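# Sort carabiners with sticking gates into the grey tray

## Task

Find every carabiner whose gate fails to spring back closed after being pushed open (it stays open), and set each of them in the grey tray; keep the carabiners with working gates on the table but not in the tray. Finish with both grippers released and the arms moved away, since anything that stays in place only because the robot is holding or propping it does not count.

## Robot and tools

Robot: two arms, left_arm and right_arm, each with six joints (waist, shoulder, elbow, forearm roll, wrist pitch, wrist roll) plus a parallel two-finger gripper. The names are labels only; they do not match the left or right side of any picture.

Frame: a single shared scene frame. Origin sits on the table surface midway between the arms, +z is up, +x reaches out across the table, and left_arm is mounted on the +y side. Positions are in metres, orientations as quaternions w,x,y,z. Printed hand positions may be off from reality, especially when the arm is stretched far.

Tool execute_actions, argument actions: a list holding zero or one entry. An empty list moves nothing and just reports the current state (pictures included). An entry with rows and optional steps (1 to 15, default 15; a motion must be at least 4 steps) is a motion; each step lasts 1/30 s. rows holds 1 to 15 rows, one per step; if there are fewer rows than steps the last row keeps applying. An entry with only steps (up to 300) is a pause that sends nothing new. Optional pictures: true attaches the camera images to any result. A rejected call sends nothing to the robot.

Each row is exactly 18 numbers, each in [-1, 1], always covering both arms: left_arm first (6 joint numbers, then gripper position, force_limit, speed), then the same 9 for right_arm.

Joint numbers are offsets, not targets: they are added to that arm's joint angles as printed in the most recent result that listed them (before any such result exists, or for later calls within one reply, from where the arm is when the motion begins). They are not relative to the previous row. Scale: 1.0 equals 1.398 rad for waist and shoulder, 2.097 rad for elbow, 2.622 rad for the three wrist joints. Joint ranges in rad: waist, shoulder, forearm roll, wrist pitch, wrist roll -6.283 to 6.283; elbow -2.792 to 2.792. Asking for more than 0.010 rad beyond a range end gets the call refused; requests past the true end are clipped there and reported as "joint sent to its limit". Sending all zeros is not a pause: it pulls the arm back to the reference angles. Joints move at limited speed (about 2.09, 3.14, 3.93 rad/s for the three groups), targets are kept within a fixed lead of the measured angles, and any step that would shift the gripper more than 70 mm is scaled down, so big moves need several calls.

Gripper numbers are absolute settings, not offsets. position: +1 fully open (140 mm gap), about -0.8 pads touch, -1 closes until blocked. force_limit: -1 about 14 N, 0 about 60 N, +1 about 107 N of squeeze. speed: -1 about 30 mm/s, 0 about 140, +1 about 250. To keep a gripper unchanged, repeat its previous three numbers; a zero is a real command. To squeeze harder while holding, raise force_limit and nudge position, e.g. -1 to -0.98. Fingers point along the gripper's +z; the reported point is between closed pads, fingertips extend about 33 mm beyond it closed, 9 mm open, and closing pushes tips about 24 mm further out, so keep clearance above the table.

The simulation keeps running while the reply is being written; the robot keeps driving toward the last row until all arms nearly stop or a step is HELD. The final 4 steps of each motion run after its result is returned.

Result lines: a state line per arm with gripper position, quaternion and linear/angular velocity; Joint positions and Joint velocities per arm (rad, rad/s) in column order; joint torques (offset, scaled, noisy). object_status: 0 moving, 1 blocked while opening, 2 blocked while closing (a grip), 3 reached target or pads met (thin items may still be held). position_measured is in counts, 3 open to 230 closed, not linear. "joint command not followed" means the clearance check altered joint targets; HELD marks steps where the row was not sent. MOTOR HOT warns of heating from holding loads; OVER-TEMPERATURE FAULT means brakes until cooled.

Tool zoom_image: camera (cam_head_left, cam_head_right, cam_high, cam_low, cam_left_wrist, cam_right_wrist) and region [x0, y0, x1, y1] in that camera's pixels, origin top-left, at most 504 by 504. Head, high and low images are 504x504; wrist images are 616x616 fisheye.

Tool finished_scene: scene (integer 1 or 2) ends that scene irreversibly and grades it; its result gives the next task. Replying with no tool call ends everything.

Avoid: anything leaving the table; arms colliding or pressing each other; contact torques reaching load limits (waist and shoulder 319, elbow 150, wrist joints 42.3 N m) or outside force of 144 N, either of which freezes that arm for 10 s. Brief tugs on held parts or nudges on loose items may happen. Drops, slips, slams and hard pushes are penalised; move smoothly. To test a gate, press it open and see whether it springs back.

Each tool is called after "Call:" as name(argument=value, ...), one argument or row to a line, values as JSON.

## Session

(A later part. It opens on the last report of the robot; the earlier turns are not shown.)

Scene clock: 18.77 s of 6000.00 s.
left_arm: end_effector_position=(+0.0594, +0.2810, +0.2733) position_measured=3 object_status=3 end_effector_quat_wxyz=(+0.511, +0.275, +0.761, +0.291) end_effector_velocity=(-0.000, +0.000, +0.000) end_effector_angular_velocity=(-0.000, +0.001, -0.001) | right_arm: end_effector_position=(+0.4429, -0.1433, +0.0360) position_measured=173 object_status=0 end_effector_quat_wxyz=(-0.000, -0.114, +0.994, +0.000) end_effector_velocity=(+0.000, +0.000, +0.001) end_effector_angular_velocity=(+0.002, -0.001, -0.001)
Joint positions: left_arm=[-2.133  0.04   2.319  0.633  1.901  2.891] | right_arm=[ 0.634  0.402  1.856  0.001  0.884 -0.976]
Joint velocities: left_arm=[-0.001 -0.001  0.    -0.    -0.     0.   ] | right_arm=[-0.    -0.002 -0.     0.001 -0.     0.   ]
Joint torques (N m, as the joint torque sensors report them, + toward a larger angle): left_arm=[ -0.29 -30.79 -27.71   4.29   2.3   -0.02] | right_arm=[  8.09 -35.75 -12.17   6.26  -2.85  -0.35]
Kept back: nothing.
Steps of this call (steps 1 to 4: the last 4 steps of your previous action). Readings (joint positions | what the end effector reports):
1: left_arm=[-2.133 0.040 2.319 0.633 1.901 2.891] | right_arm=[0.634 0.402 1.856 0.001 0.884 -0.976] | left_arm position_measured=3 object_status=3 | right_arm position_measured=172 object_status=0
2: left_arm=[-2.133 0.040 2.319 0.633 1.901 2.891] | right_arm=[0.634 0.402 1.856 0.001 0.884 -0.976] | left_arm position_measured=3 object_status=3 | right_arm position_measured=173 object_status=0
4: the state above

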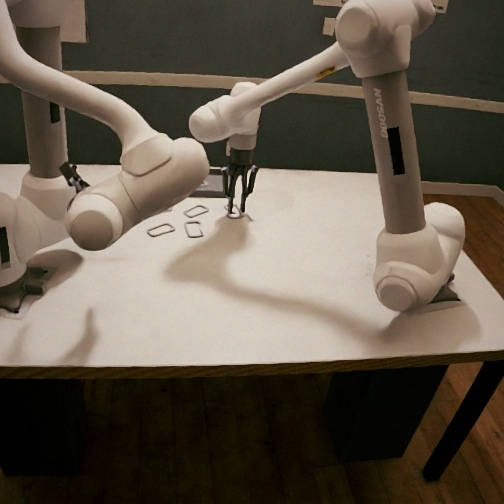

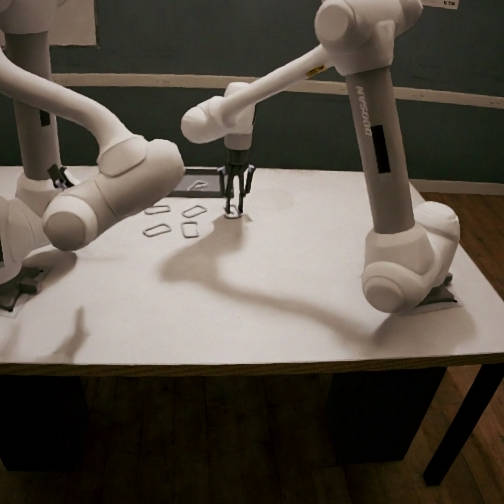

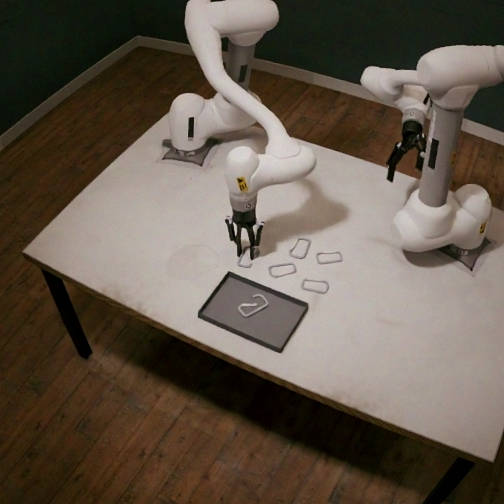

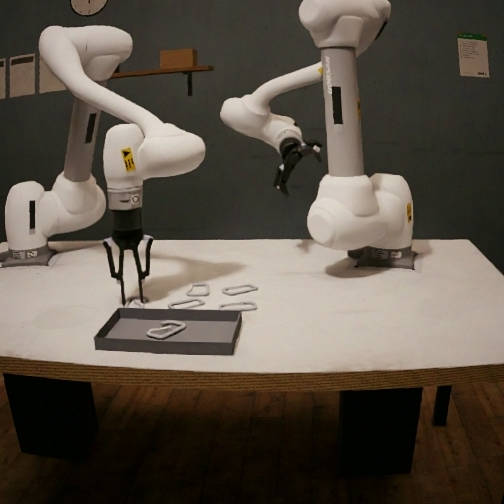

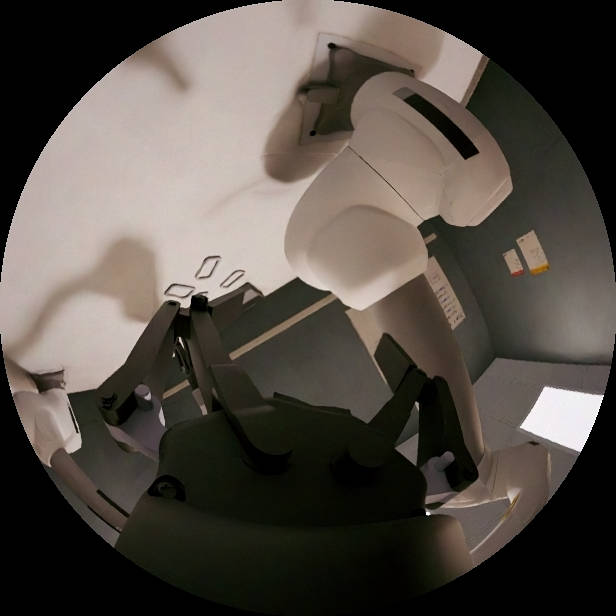

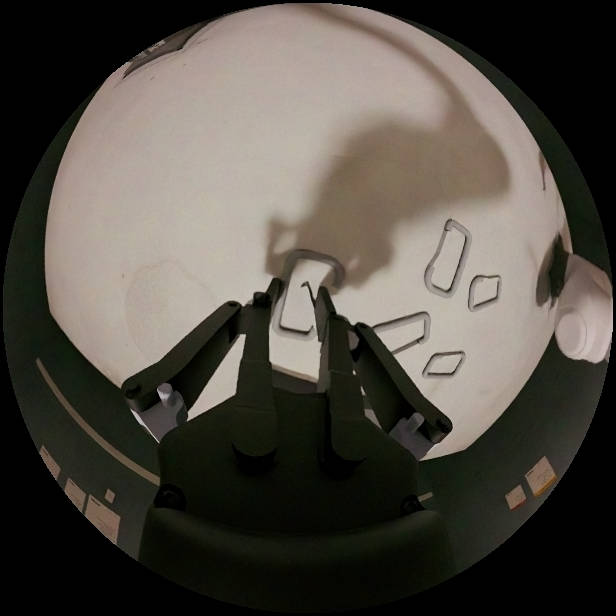

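Call:
execute_actions(
  actions=[
    {"rows":[[0,0,0,0,0,0,1,0,0,0,-0.002,-0.001,0,0.0018,0,0.1,-0.3,0.6]],"steps":14},
  ],
  pictures=true,
)

Call:
zoom_image(
  camera="cam_right_wrist",
  region=[200, 180, 420, 400],
)

Scene clock: 19.23 s of 6000.00 s.
left_arm: end_effector_position=(+0.0594, +0.2810, +0.2733) position_measured=3 object_status=3 end_effector_quat_wxyz=(+0.511, +0.275, +0.761, +0.291) end_effector_velocity=(+0.000, -0.000, -0.000) end_effector_angular_velocity=(+0.000, -0.001, +0.000) | right_arm: end_effector_position=(+0.4430, -0.1431, +0.0387) position_measured=117 object_status=0 end_effector_quat_wxyz=(-0.000, -0.114, +0.994, +0.000) end_effector_velocity=(+0.001, +0.000, +0.001) end_effector_angular_velocity=(+0.000, -0.001, -0.000)
Joint positions: left_arm=[-2.133  0.04   2.319  0.633  1.901  2.891] | right_arm=[ 0.634  0.399  1.854  0.001  0.888 -0.976]
Joint velocities: left_arm=[ 0.     0.001  0.     0.001 -0.    -0.   ] | right_arm=[-0.    -0.001 -0.001 -0.     0.001  0.   ]
Joint torques (N m, as the joint torque sensors report them, + toward a larger angle): left_arm=[ -0.61 -30.62 -27.48   4.39   2.29   0.01] | right_arm=[  2.69 -72.91 -30.29   3.56  -0.04  -0.17]
Steps of this call (steps 1 to 4: the robot went on to your last target; steps 5 to 14: the first 10 steps of this action). Readings (joint positions | what the end effector reports):
5: left_arm=[-2.133 0.040 2.319 0.633 1.901 2.891] | right_arm=[0.634 0.402 1.856 0.001 0.884 -0.976] | left_arm position_measured=3 object_status=3 | right_arm position_measured=173 object_status=0
6: left_arm=[-2.133 0.040 2.319 0.633 1.901 2.891] | right_arm=[0.634 0.402 1.856 0.001 0.884 -0.976] | left_arm position_measured=3 object_status=3 | right_arm position_measured=173 object_status=0
8: left_arm=[-2.133 0.040 2.319 0.633 1.901 2.891] | right_arm=[0.634 0.401 1.855 0.001 0.887 -0.976] | left_arm position_measured=3 object_status=3 | right_arm position_measured=150 object_status=0
12: left_arm=[-2.133 0.040 2.319 0.633 1.901 2.891] | right_arm=[0.634 0.399 1.854 0.001 0.888 -0.976] | left_arm position_measured=3 object_status=3 | right_arm position_measured=117 object_status=0
14: the state above

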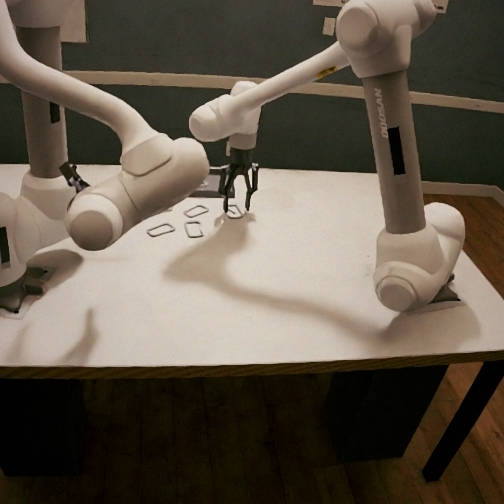

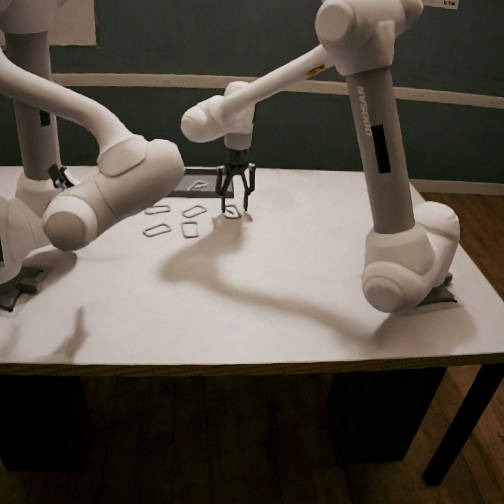

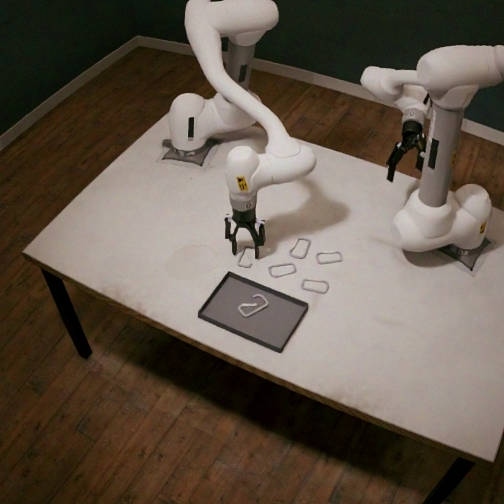

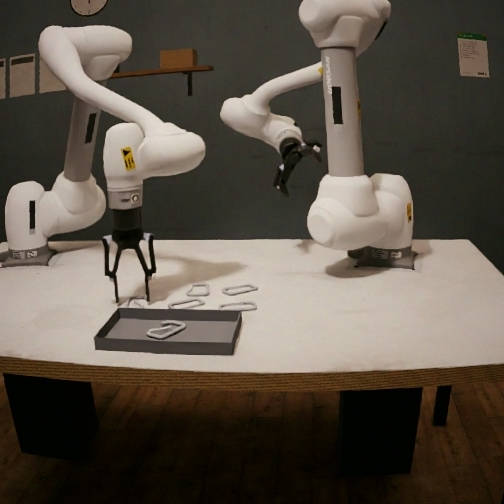

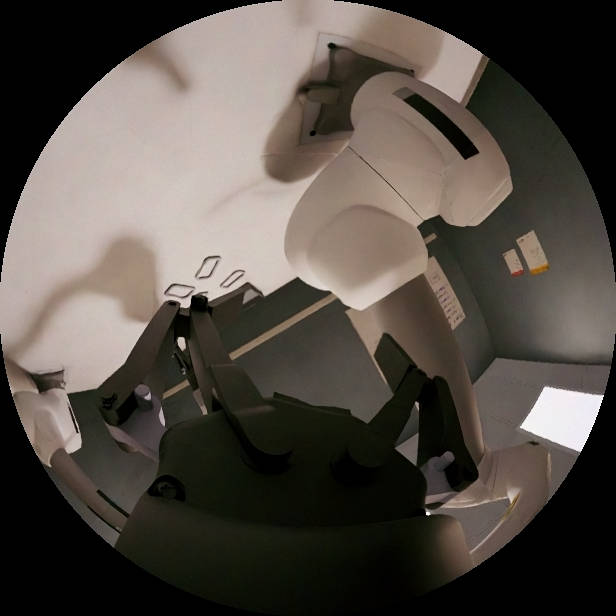

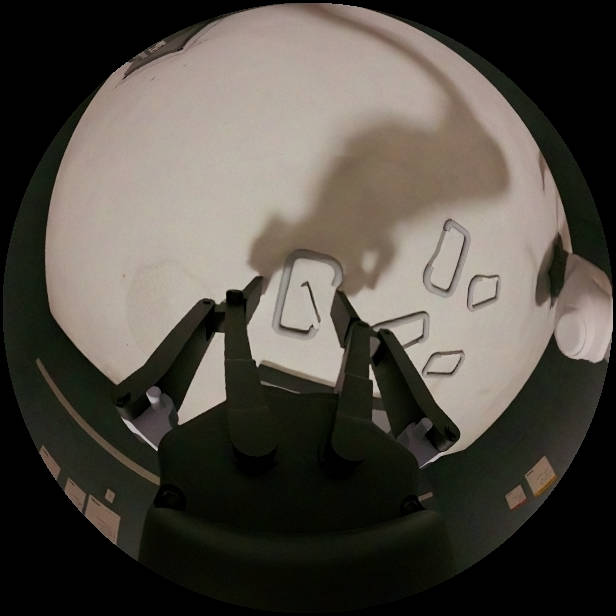

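Region (200, 180, 420, 400) of cam_right_wrist's 616x616 image, scaled by 2.291, with more detail than that image has.

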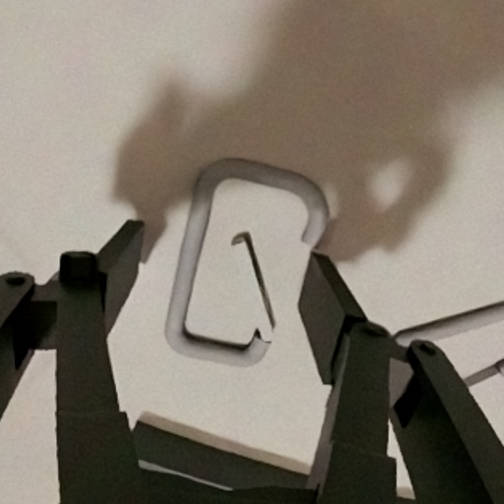

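Call:
execute_actions(
  actions=[
    {"steps":10},
  ],
  pictures=true,
)

Scene clock: 19.57 s of 6000.00 s.
left_arm: end_effector_position=(+0.0594, +0.2810, +0.2733) position_measured=3 object_status=3 end_effector_quat_wxyz=(+0.511, +0.275, +0.761, +0.291) end_effector_velocity=(+0.000, +0.000, -0.000) end_effector_angular_velocity=(-0.002, -0.000, +0.002) | right_arm: end_effector_position=(+0.4430, -0.1431, +0.0388) position_measured=117 object_status=3 end_effector_quat_wxyz=(-0.000, -0.114, +0.994, +0.000) end_effector_velocity=(-0.000, -0.001, -0.001) end_effector_angular_velocity=(-0.002, +0.001, -0.000)
Joint positions: left_arm=[-2.133  0.04   2.319  0.633  1.901  2.891] | right_arm=[ 0.634  0.399  1.854  0.001  0.888 -0.976]
Joint velocities: left_arm=[ 0.001  0.     0.    -0.    -0.    -0.002] | right_arm=[-0.     0.001  0.001 -0.     0.    -0.   ]
Joint torques (N m, as the joint torque sensors report them, + toward a larger angle): left_arm=[ -0.62 -31.29 -27.85   4.36   2.24   0.1 ] | right_arm=[  1.8  -73.81 -30.8    3.45  -0.55  -0.15]
Kept back: nothing.
Steps of this call (steps 1 to 4: the last 4 steps of your previous action; steps 5 to 10: the robot went on to your last target). Readings (joint positions | what the end effector reports):
1: left_arm=[-2.133 0.040 2.319 0.633 1.901 2.891] | right_arm=[0.634 0.399 1.854 0.001 0.888 -0.976] | left_arm position_measured=3 object_status=3 | right_arm position_measured=117 object_status=0
2: left_arm=[-2.133 0.040 2.319 0.633 1.901 2.891] | right_arm=[0.634 0.399 1.854 0.001 0.888 -0.976] | left_arm position_measured=3 object_status=3 | right_arm position_measured=117 object_status=0
4: left_arm=[-2.133 0.040 2.319 0.633 1.901 2.891] | right_arm=[0.634 0.399 1.854 0.001 0.888 -0.976] | left_arm position_measured=3 object_status=3 | right_arm position_measured=117 object_status=3
8: left_arm=[-2.133 0.040 2.319 0.633 1.901 2.891] | right_arm=[0.634 0.399 1.854 0.001 0.888 -0.976] | left_arm position_measured=3 object_status=3 | right_arm position_measured=117 object_status=3
10: the state above

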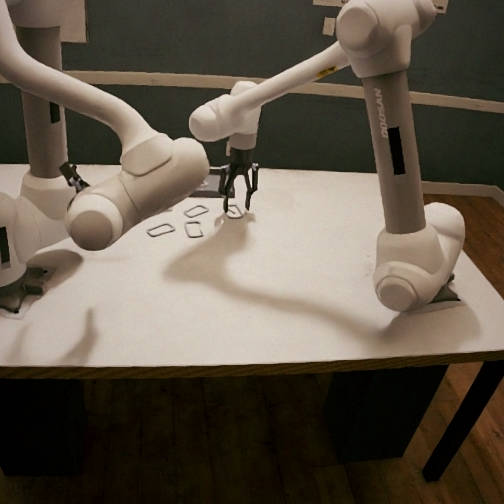

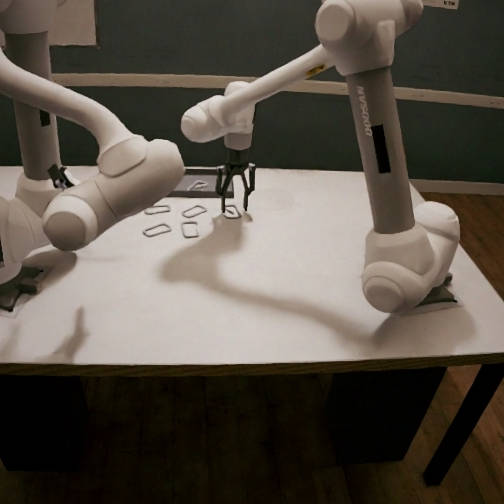

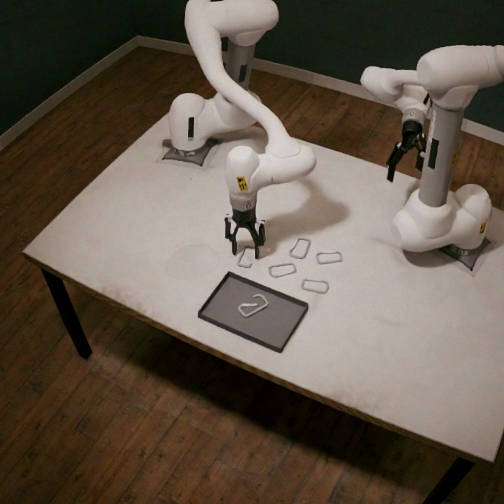

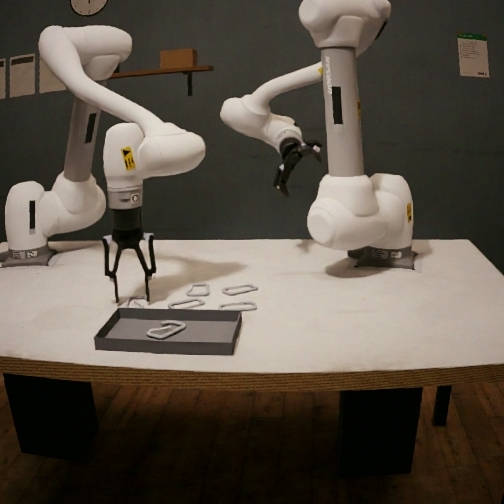

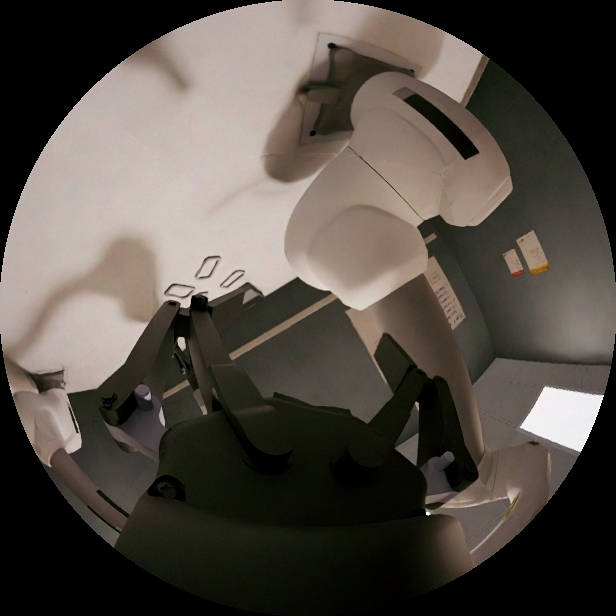

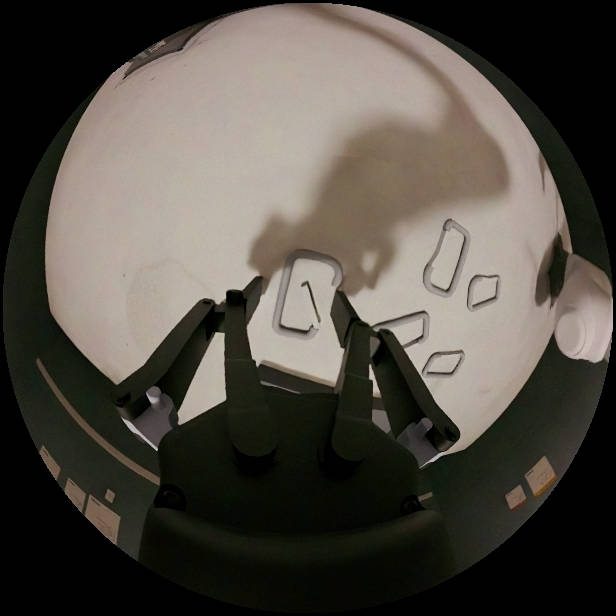

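Call:
execute_actions(
  actions=[
    {"rows":[[0,0,0,0,0,0,1,0,0,0,0.0008,0.0004,0,-0.0007,0,-1,-0.3,0.2]],"steps":15},
  ],
)

Call:
execute_actions(
  actions=[
    {"steps":6},
  ],
  pictures=true,
)

Scene clock: 20.10 s of 6000.00 s.
left_arm: end_effector_position=(+0.0594, +0.2810, +0.2733) position_measured=3 object_status=3 end_effector_quat_wxyz=(+0.511, +0.275, +0.761, +0.291) end_effector_velocity=(+0.000, -0.000, +0.000) end_effector_angular_velocity=(+0.001, +0.000, -0.001) | right_arm: end_effector_position=(+0.4430, -0.1431, +0.0380) position_measured=175 object_status=0 end_effector_quat_wxyz=(+0.000, -0.114, +0.994, +0.000) end_effector_velocity=(+0.000, +0.000, -0.000) end_effector_angular_velocity=(+0.000, -0.000, +0.000)
Joint positions: left_arm=[-2.133  0.04   2.319  0.633  1.901  2.891] | right_arm=[ 0.634  0.4    1.855  0.001  0.887 -0.976]
Joint velocities: left_arm=[ 0.    -0.001 -0.     0.001  0.     0.002] | right_arm=[ 0.     0.001 -0.     0.    -0.001 -0.   ]
Joint torques (N m, as the joint torque sensors report them, + toward a larger angle): left_arm=[ -0.35 -30.66 -27.65   4.34   2.3    0.06] | right_arm=[  4.9  -57.24 -22.43   4.02  -1.22  -0.52]
Steps of this call (steps 1 to 5: the robot went on to your last target; steps 6 to 16: the first 11 steps of this action). Readings (joint positions | what the end effector reports):
6: left_arm=[-2.133 0.040 2.319 0.633 1.901 2.891] | right_arm=[0.634 0.399 1.854 0.001 0.888 -0.976] | left_arm position_measured=3 object_status=3 | right_arm position_measured=117 object_status=0
7: left_arm=[-2.133 0.040 2.319 0.633 1.901 2.891] | right_arm=[0.634 0.399 1.854 0.001 0.888 -0.976] | left_arm position_measured=3 object_status=3 | right_arm position_measured=120 object_status=0
9: left_arm=[-2.133 0.040 2.319 0.633 1.901 2.891] | right_arm=[0.634 0.399 1.854 0.001 0.887 -0.976] | left_arm position_measured=3 object_status=3 | right_arm position_measured=137 object_status=0
13: left_arm=[-2.133 0.040 2.319 0.633 1.901 2.891] | right_arm=[0.634 0.400 1.855 0.001 0.887 -0.976] | left_arm position_measured=3 object_status=3 | right_arm position_measured=172 object_status=0
16: the state above

Scene clock: 20.30 s of 6000.00 s.
left_arm: end_effector_position=(+0.0594, +0.2810, +0.2733) position_measured=3 object_status=3 end_effector_quat_wxyz=(+0.511, +0.275, +0.761, +0.291) end_effector_velocity=(+0.000, -0.000, +0.000) end_effector_angular_velocity=(+0.000, -0.000, -0.002) | right_arm: end_effector_position=(+0.4430, -0.1431, +0.0378) position_measured=175 object_status=2 end_effector_quat_wxyz=(-0.000, -0.114, +0.994, +0.000) end_effector_velocity=(-0.000, -0.000, -0.000) end_effector_angular_velocity=(-0.000, +0.001, -0.000)
Joint positions: left_arm=[-2.133  0.04   2.319  0.633  1.901  2.891] | right_arm=[ 0.634  0.4    1.855  0.001  0.886 -0.976]
Joint velocities: left_arm=[-0.    -0.     0.     0.001  0.     0.001] | right_arm=[ 0.  0.  0.  0. -0.  0.]
Joint torques (N m, as the joint torque sensors report them, + toward a larger angle): left_arm=[ -0.45 -31.16 -27.85   4.34   2.19   0.03] | right_arm=[  4.19 -49.38 -17.94   4.01  -1.54  -0.15]
Kept back: nothing.
Steps of this call (steps 1 to 4: the last 4 steps of your previous action; steps 5 to 6: the robot went on to your last target). Readings (joint positions | what the end effector reports):
1: left_arm=[-2.133 0.040 2.319 0.633 1.901 2.891] | right_arm=[0.634 0.400 1.855 0.001 0.886 -0.976] | left_arm position_measured=3 object_status=3 | right_arm position_measured=175 object_status=0
2: left_arm=[-2.133 0.040 2.319 0.633 1.901 2.891] | right_arm=[0.634 0.400 1.855 0.001 0.886 -0.976] | left_arm position_measured=3 object_status=3 | right_arm position_measured=175 object_status=0
4: left_arm=[-2.133 0.040 2.319 0.633 1.901 2.891] | right_arm=[0.634 0.400 1.855 0.001 0.886 -0.976] | left_arm position_measured=3 object_status=3 | right_arm position_measured=175 object_status=2
6: the state above

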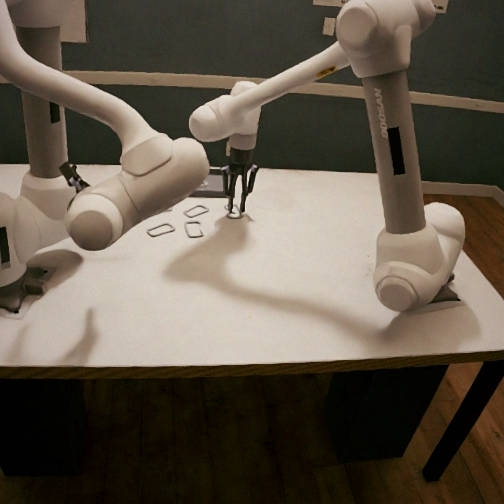

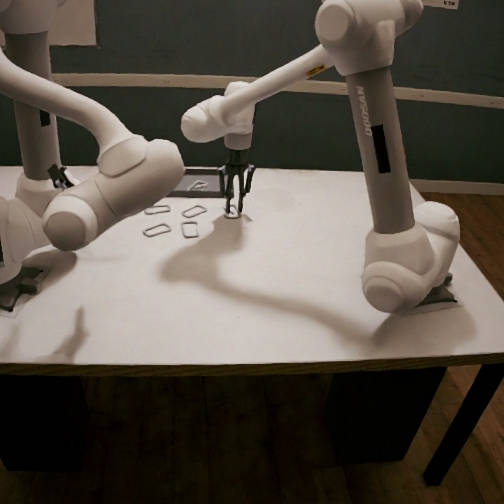

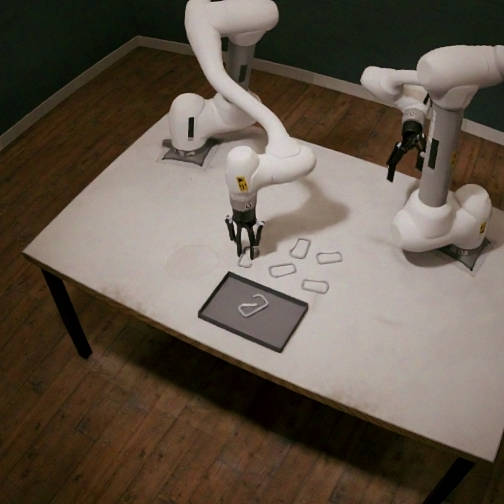

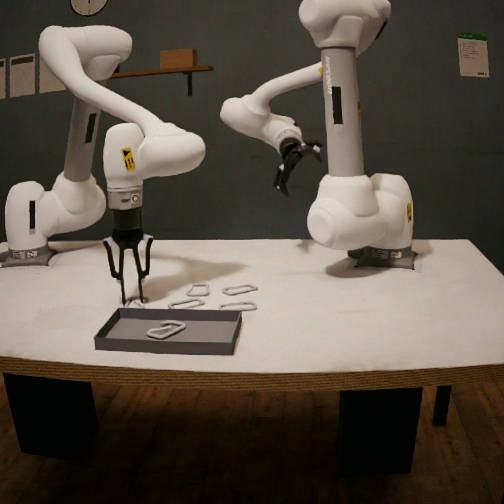

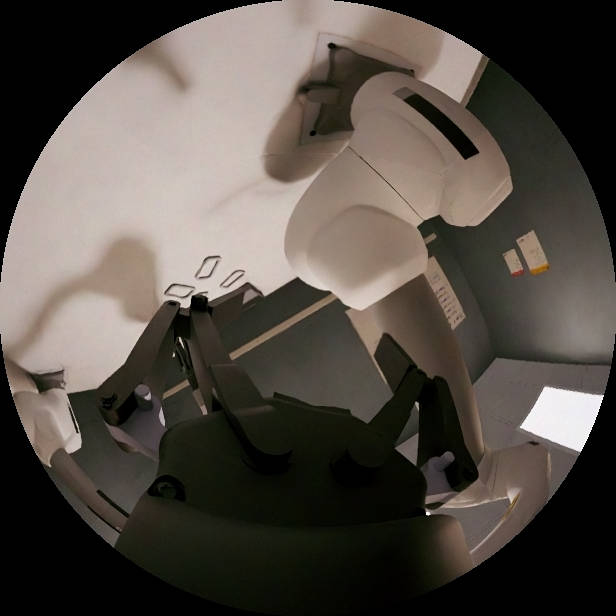

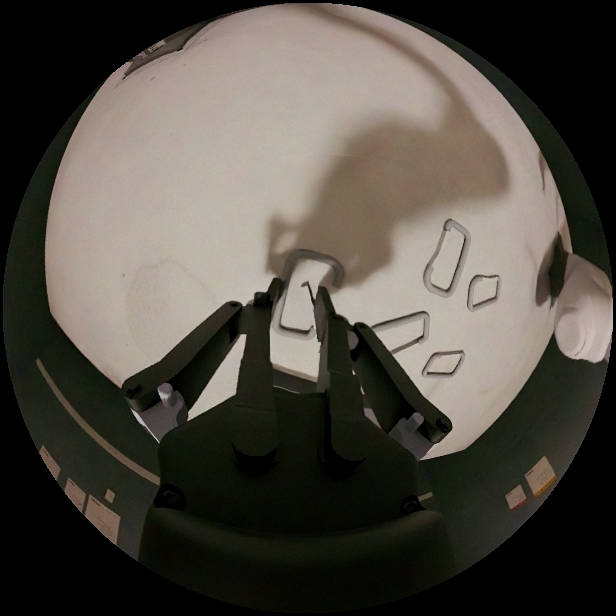

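Call:
execute_actions(
  actions=[
    {"rows":[[0,0,0,0,0,0,1,0,0,0,-0.0511,-0.0296,0,0.0509,0,-1,-0.3,0.2]],"steps":12},
  ],
)

Call:
execute_actions(
  actions=[
    {"rows":[[0,0,0,0,0,0,1,0,0,-0.087,0.180,-0.1874,0,0.0537,-0.026,-1,-0.3,0.2]],"steps":15},
  ],
)

Call:
execute_actions(
  actions=[
    {"steps":14},
  ],
  pictures=true,
)

Scene clock: 21.00 s of 6000.00 s.
left_arm: end_effector_position=(+0.0594, +0.2810, +0.2733) position_measured=3 object_status=3 end_effector_quat_wxyz=(+0.511, +0.275, +0.761, +0.291) end_effector_velocity=(+0.000, -0.000, -0.000) end_effector_angular_velocity=(+0.001, -0.001, +0.001) | right_arm: end_effector_position=(+0.4444, -0.1416, +0.1104) position_measured=175 object_status=2 end_effector_quat_wxyz=(+0.000, -0.114, +0.994, +0.001) end_effector_velocity=(-0.005, -0.006, +0.070) end_effector_angular_velocity=(-0.009, +0.009, -0.000)
Joint positions: left_arm=[-2.133  0.04   2.319  0.633  1.901  2.891] | right_arm=[ 0.634  0.332  1.796  0.001  1.012 -0.976]
Joint velocities: left_arm=[ 0.001  0.001  0.     0.     0.    -0.   ] | right_arm=[-0.    -0.065 -0.054 -0.     0.132  0.   ]
Joint torques (N m, as the joint torque sensors report them, + toward a larger angle): left_arm=[ -0.17 -30.83 -27.45   4.39   2.24   0.11] | right_arm=[  2.38 -45.54 -23.15   2.74  -0.28  -0.24]
Steps of this call (steps 1 to 13: the robot went on to your last target; steps 14 to 21: the first 8 steps of this action). Readings (joint positions | what the end effector reports):
14: left_arm=[-2.133 0.040 2.319 0.633 1.901 2.891] | right_arm=[0.634 0.400 1.855 0.001 0.886 -0.976] | left_arm position_measured=3 object_status=3 | right_arm position_measured=175 object_status=2
15: left_arm=[-2.133 0.040 2.319 0.633 1.901 2.891] | right_arm=[0.634 0.397 1.852 0.001 0.893 -0.976] | left_arm position_measured=3 object_status=3 | right_arm position_measured=175 object_status=2
17: left_arm=[-2.133 0.040 2.319 0.633 1.901 2.891] | right_arm=[0.634 0.370 1.828 0.001 0.944 -0.976] | left_arm position_measured=3 object_status=3 | right_arm position_measured=175 object_status=2
21: the state above

Scene clock: 21.50 s of 6000.00 s.
left_arm: end_effector_position=(+0.0594, +0.2810, +0.2733) position_measured=3 object_status=3 end_effector_quat_wxyz=(+0.511, +0.275, +0.761, +0.291) end_effector_velocity=(-0.000, -0.000, +0.000) end_effector_angular_velocity=(-0.001, +0.000, -0.001) | right_arm: end_effector_position=(+0.5649, -0.0994, +0.1186) position_measured=175 object_status=2 end_effector_quat_wxyz=(+0.000, -0.097, +0.995, +0.000) end_effector_velocity=(+0.401, +0.102, -0.009) end_effector_angular_velocity=(-0.002, +0.002, -0.113)
Joint positions: left_arm=[-2.133  0.04   2.319  0.633  1.901  2.891] | right_arm=[ 0.559  0.485  1.549  0.001  1.107 -1.019]
Joint velocities: left_arm=[-0.001 -0.001 -0.     0.     0.    -0.   ] | right_arm=[-0.251  0.52  -0.803  0.     0.285 -0.138]
Joint torques (N m, as the joint torque sensors report them, + toward a larger angle): left_arm=[  0.12 -31.06 -27.59   4.33   2.21  -0.06] | right_arm=[  2.27 -85.87 -35.76   3.58   0.08  -0.58]
Steps of this call (steps 1 to 4: the last 4 steps of your previous action; steps 5 to 15: the first 11 steps of this action, its rows measured from where the robot was after step 4). Readings (joint positions | what the end effector reports):
4: left_arm=[-2.133 0.040 2.319 0.633 1.901 2.891] | right_arm=[0.634 0.329 1.793 0.001 1.019 -0.976] | left_arm position_measured=3 object_status=3 | right_arm position_measured=175 object_status=2
5: left_arm=[-2.133 0.040 2.319 0.633 1.901 2.891] | right_arm=[0.634 0.329 1.793 0.001 1.019 -0.976] | left_arm position_measured=3 object_status=3 | right_arm position_measured=175 object_status=2
6: left_arm=[-2.133 0.040 2.319 0.633 1.901 2.891] | right_arm=[0.632 0.332 1.787 0.001 1.022 -0.977] | left_arm position_measured=3 object_status=3 | right_arm position_measured=175 object_status=2
8: left_arm=[-2.133 0.040 2.319 0.633 1.901 2.891] | right_arm=[0.619 0.360 1.743 0.001 1.038 -0.985] | left_arm position_measured=3 object_status=3 | right_arm position_measured=175 object_status=2
12: left_arm=[-2.133 0.040 2.319 0.633 1.901 2.891] | right_arm=[0.584 0.433 1.630 0.001 1.078 -1.004] | left_arm position_measured=3 object_status=3 | right_arm position_measured=175 object_status=2
15: the state above

Scene clock: 21.97 s of 6000.00 s.
left_arm: end_effector_position=(+0.0594, +0.2810, +0.2733) position_measured=3 object_status=3 end_effector_quat_wxyz=(+0.511, +0.275, +0.761, +0.291) end_effector_velocity=(+0.000, -0.000, +0.000) end_effector_angular_velocity=(+0.001, -0.001, -0.001) | right_arm: end_effector_position=(+0.6387, -0.0846, +0.1153) position_measured=175 object_status=2 end_effector_quat_wxyz=(+0.000, -0.087, +0.996, +0.000) end_effector_velocity=(+0.002, +0.000, +0.000) end_effector_angular_velocity=(+0.001, -0.000, -0.000)
Joint positions: left_arm=[-2.133  0.04   2.319  0.633  1.901  2.891] | right_arm=[ 0.512  0.581  1.4    0.001  1.16  -1.044]
Joint velocities: left_arm=[0.    0.001 0.    0.001 0.    0.001] | right_arm=[-0.001  0.002 -0.003  0.     0.001 -0.001]
Joint torques (N m, as the joint torque sensors report them, + toward a larger angle): left_arm=[ -0.68 -31.67 -27.98   4.37   2.25   0.11] | right_arm=[  2.54 -98.77 -36.13   4.06  -0.14  -0.09]
Kept back: nothing.
Steps of this call (steps 1 to 4: the last 4 steps of your previous action; steps 5 to 14: the robot went on to your last target). Readings (joint positions | what the end effector reports):
1: left_arm=[-2.133 0.040 2.319 0.633 1.901 2.891] | right_arm=[0.550 0.503 1.522 0.001 1.116 -1.023] | left_arm position_measured=3 object_status=3 | right_arm position_measured=175 object_status=2
2: left_arm=[-2.133 0.040 2.319 0.633 1.901 2.891] | right_arm=[0.542 0.520 1.494 0.001 1.126 -1.028] | left_arm position_measured=3 object_status=3 | right_arm position_measured=175 object_status=2
4: left_arm=[-2.133 0.040 2.319 0.633 1.901 2.891] | right_arm=[0.526 0.553 1.444 0.001 1.144 -1.037] | left_arm position_measured=3 object_status=3 | right_arm position_measured=175 object_status=2
8: left_arm=[-2.133 0.040 2.319 0.633 1.901 2.891] | right_arm=[0.513 0.579 1.404 0.001 1.158 -1.044] | left_arm position_measured=3 object_status=3 | right_arm position_measured=175 object_status=2
14: the state above

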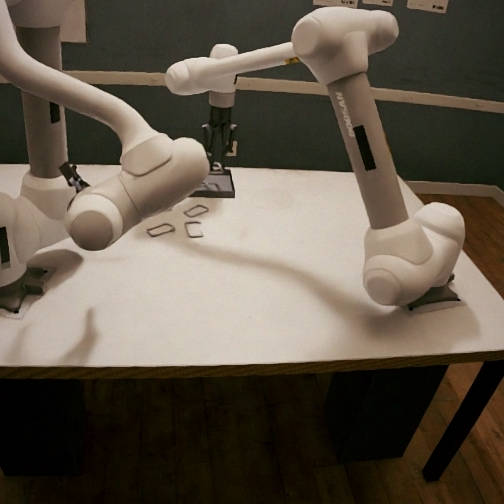

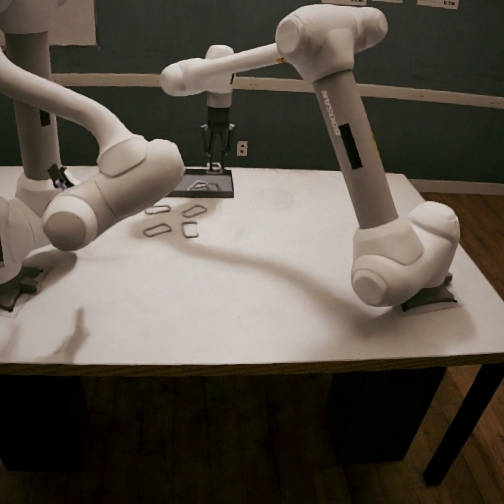

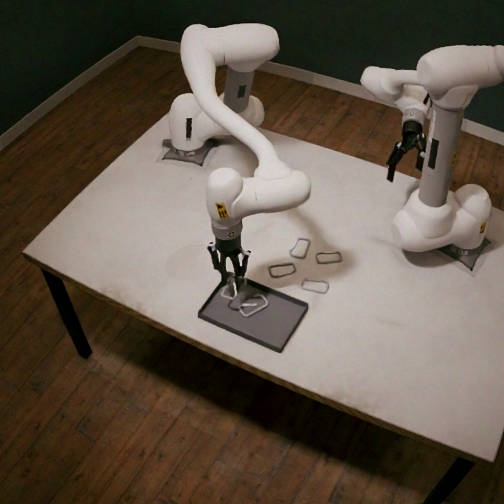

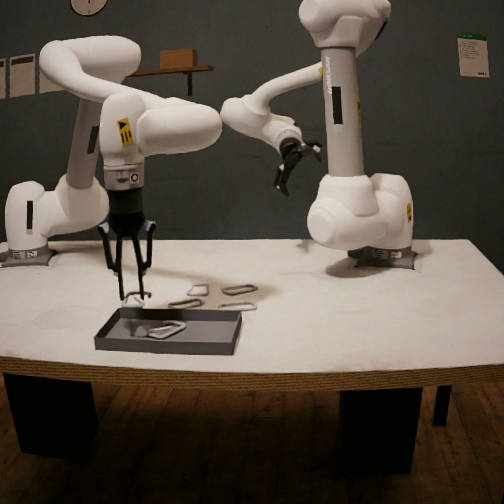

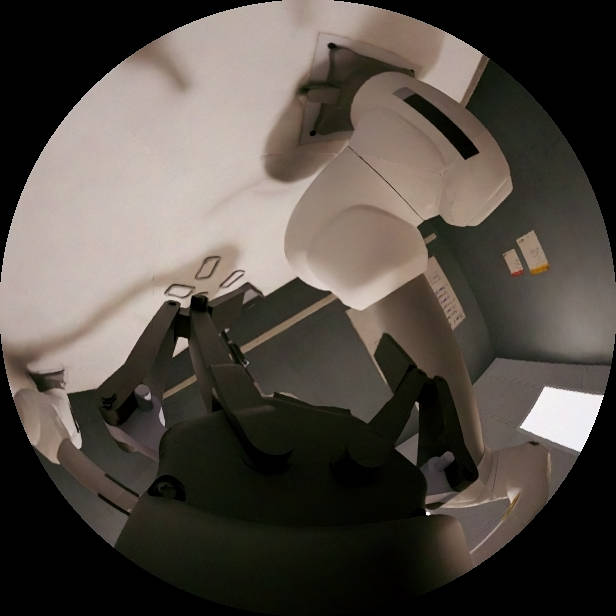

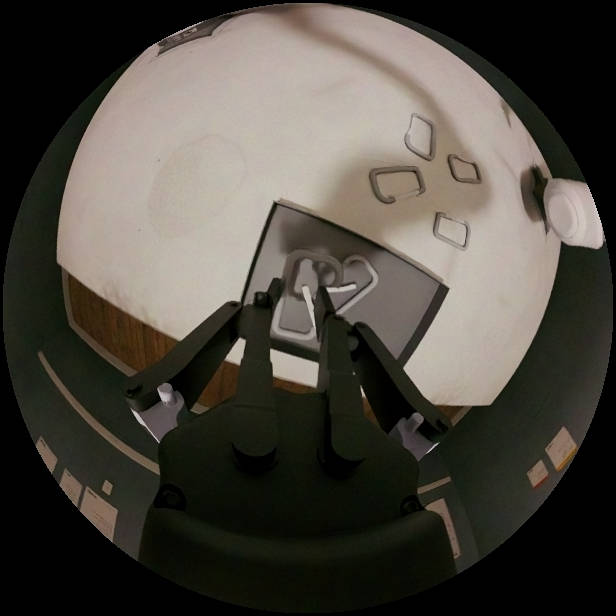

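Call:
execute_actions(
  actions=[
    {"rows":[[0,0,0,0,0,0,1,0,0,0.0057,0.0258,0.0315,0,-0.0387,0,-1,-0.3,0.2]],"steps":14},
  ],
)

Call:
execute_actions(
  actions=[
    {"rows":[[0,0,0,0,0,0,1,0,0,0,0,0,0,0,0,-0.15,-0.3,0.5]],"steps":10},
  ],
  pictures=true,
)

Scene clock: 22.50 s of 6000.00 s.
left_arm: end_effector_position=(+0.0594, +0.2810, +0.2733) position_measured=3 object_status=3 end_effector_quat_wxyz=(+0.511, +0.275, +0.761, +0.291) end_effector_velocity=(+0.000, +0.000, -0.000) end_effector_angular_velocity=(+0.000, +0.000, +0.000) | right_arm: end_effector_position=(+0.6291, -0.0843, +0.0527) position_measured=175 object_status=2 end_effector_quat_wxyz=(-0.000, -0.091, +0.996, +0.000) end_effector_velocity=(-0.004, -0.000, -0.013) end_effector_angular_velocity=(+0.001, -0.001, +0.003)
Joint positions: left_arm=[-2.133  0.04   2.319  0.633  1.901  2.891] | right_arm=[ 0.52   0.616  1.465  0.001  1.06  -1.044]
Joint velocities: left_arm=[ 0.001  0.     0.     0.    -0.     0.   ] | right_arm=[ 0.003  0.006  0.016  0.    -0.024 -0.   ]
Joint torques (N m, as the joint torque sensors report them, + toward a larger angle): left_arm=[  0.04 -31.42 -27.86   4.26   2.19  -0.05] | right_arm=[  2.96 -99.85 -35.84   3.96   0.21  -0.23]
Steps of this call (steps 1 to 6: the robot went on to your last target; steps 7 to 16: the first 10 steps of this action). Readings (joint positions | what the end effector reports):
7: left_arm=[-2.133 0.040 2.319 0.633 1.901 2.891] | right_arm=[0.512 0.581 1.400 0.001 1.160 -1.044] | left_arm position_measured=3 object_status=3 | right_arm position_measured=175 object_status=2
8: left_arm=[-2.133 0.040 2.319 0.633 1.901 2.891] | right_arm=[0.513 0.583 1.404 0.001 1.153 -1.044] | left_arm position_measured=3 object_status=3 | right_arm position_measured=175 object_status=2
10: left_arm=[-2.133 0.040 2.319 0.633 1.901 2.891] | right_arm=[0.516 0.600 1.435 0.001 1.107 -1.044] | left_arm position_measured=3 object_status=3 | right_arm position_measured=175 object_status=2
14: left_arm=[-2.133 0.040 2.319 0.633 1.901 2.891] | right_arm=[0.520 0.616 1.464 0.001 1.062 -1.044] | left_arm position_measured=3 object_status=3 | right_arm position_measured=175 object_status=2
16: the state above

Scene clock: 22.83 s of 6000.00 s.
left_arm: end_effector_position=(+0.0594, +0.2810, +0.2733) position_measured=3 object_status=3 end_effector_quat_wxyz=(+0.511, +0.275, +0.761, +0.291) end_effector_velocity=(-0.000, -0.000, +0.000) end_effector_angular_velocity=(+0.000, +0.000, -0.001) | right_arm: end_effector_position=(+0.6288, -0.0843, +0.0517) position_measured=148 object_status=0 end_effector_quat_wxyz=(-0.000, -0.091, +0.996, +0.000) end_effector_velocity=(-0.000, +0.000, -0.001) end_effector_angular_velocity=(-0.000, +0.001, -0.001)
Joint positions: left_arm=[-2.133  0.04   2.319  0.633  1.901  2.891] | right_arm=[ 0.52   0.617  1.466  0.001  1.058 -1.044]
Joint velocities: left_arm=[-0. -0.  0.  0. -0.  0.] | right_arm=[0.    0.001 0.    0.001 0.    0.   ]
Joint torques (N m, as the joint torque sensors report them, + toward a larger angle): left_arm=[ -0.18 -30.9  -27.44   4.45   2.16   0.05] | right_arm=[  1.86 -98.52 -34.63   4.07  -0.16  -0.24]
Steps of this call (steps 1 to 4: the last 4 steps of your previous action; steps 5 to 10: the first 6 steps of this action, its rows measured from where the robot was after step 4). Readings (joint positions | what the end effector reports):
4: left_arm=[-2.133 0.040 2.319 0.633 1.901 2.891] | right_arm=[0.520 0.617 1.466 0.001 1.058 -1.044] | left_arm position_measured=3 object_status=3 | right_arm position_measured=175 object_status=2
5: left_arm=[-2.133 0.040 2.319 0.633 1.901 2.891] | right_arm=[0.520 0.617 1.466 0.001 1.058 -1.044] | left_arm position_measured=3 object_status=3 | right_arm position_measured=175 object_status=0
6: left_arm=[-2.133 0.040 2.319 0.633 1.901 2.891] | right_arm=[0.520 0.617 1.466 0.001 1.058 -1.044] | left_arm position_measured=3 object_status=3 | right_arm position_measured=175 object_status=0
8: left_arm=[-2.133 0.040 2.319 0.633 1.901 2.891] | right_arm=[0.520 0.617 1.466 0.001 1.058 -1.044] | left_arm position_measured=3 object_status=3 | right_arm position_measured=153 object_status=0
10: the state above

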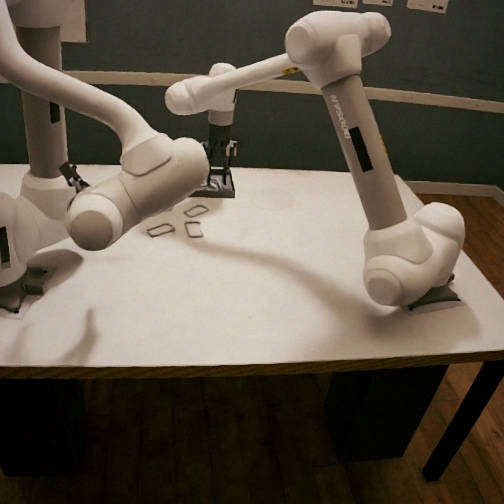

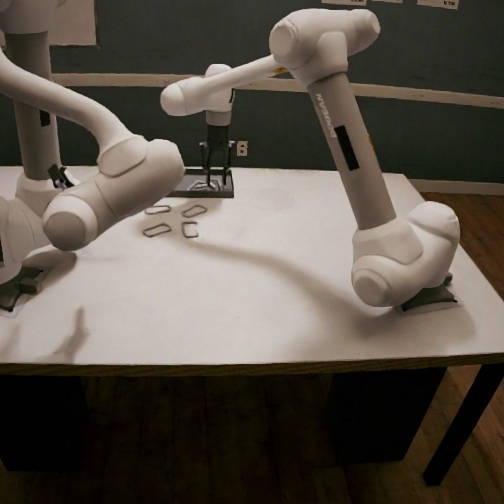

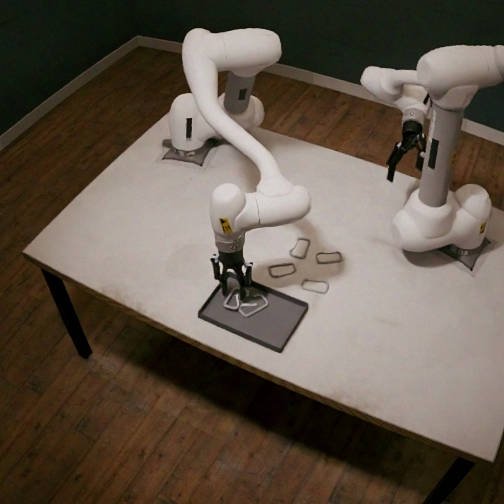

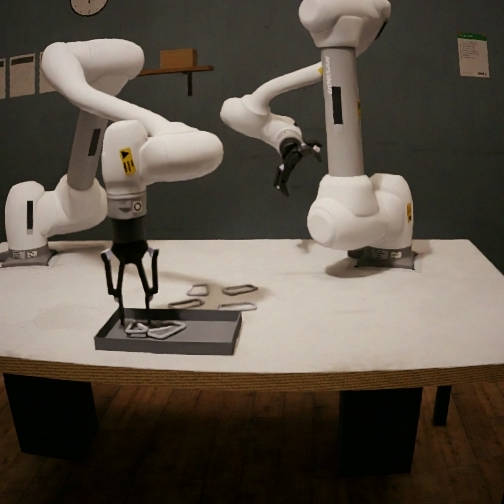

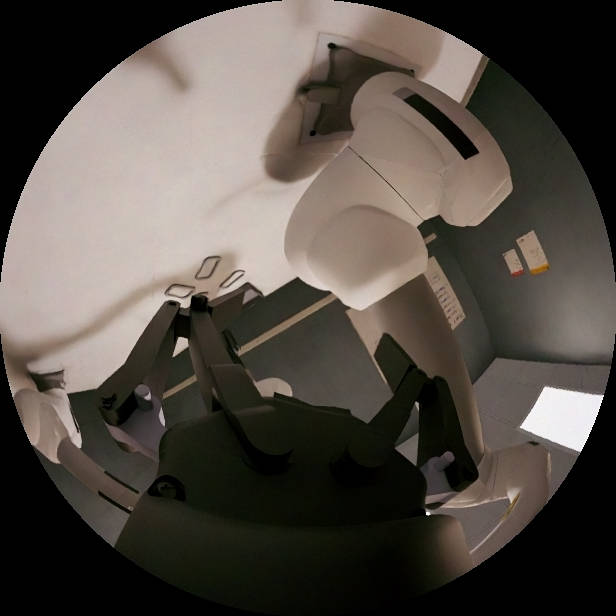

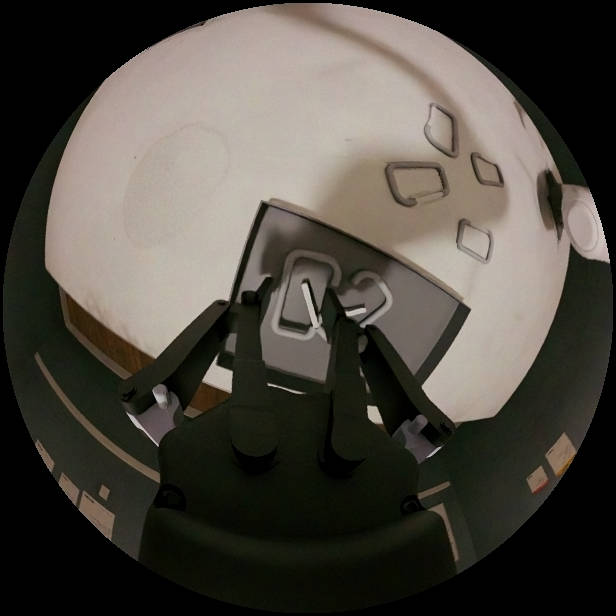

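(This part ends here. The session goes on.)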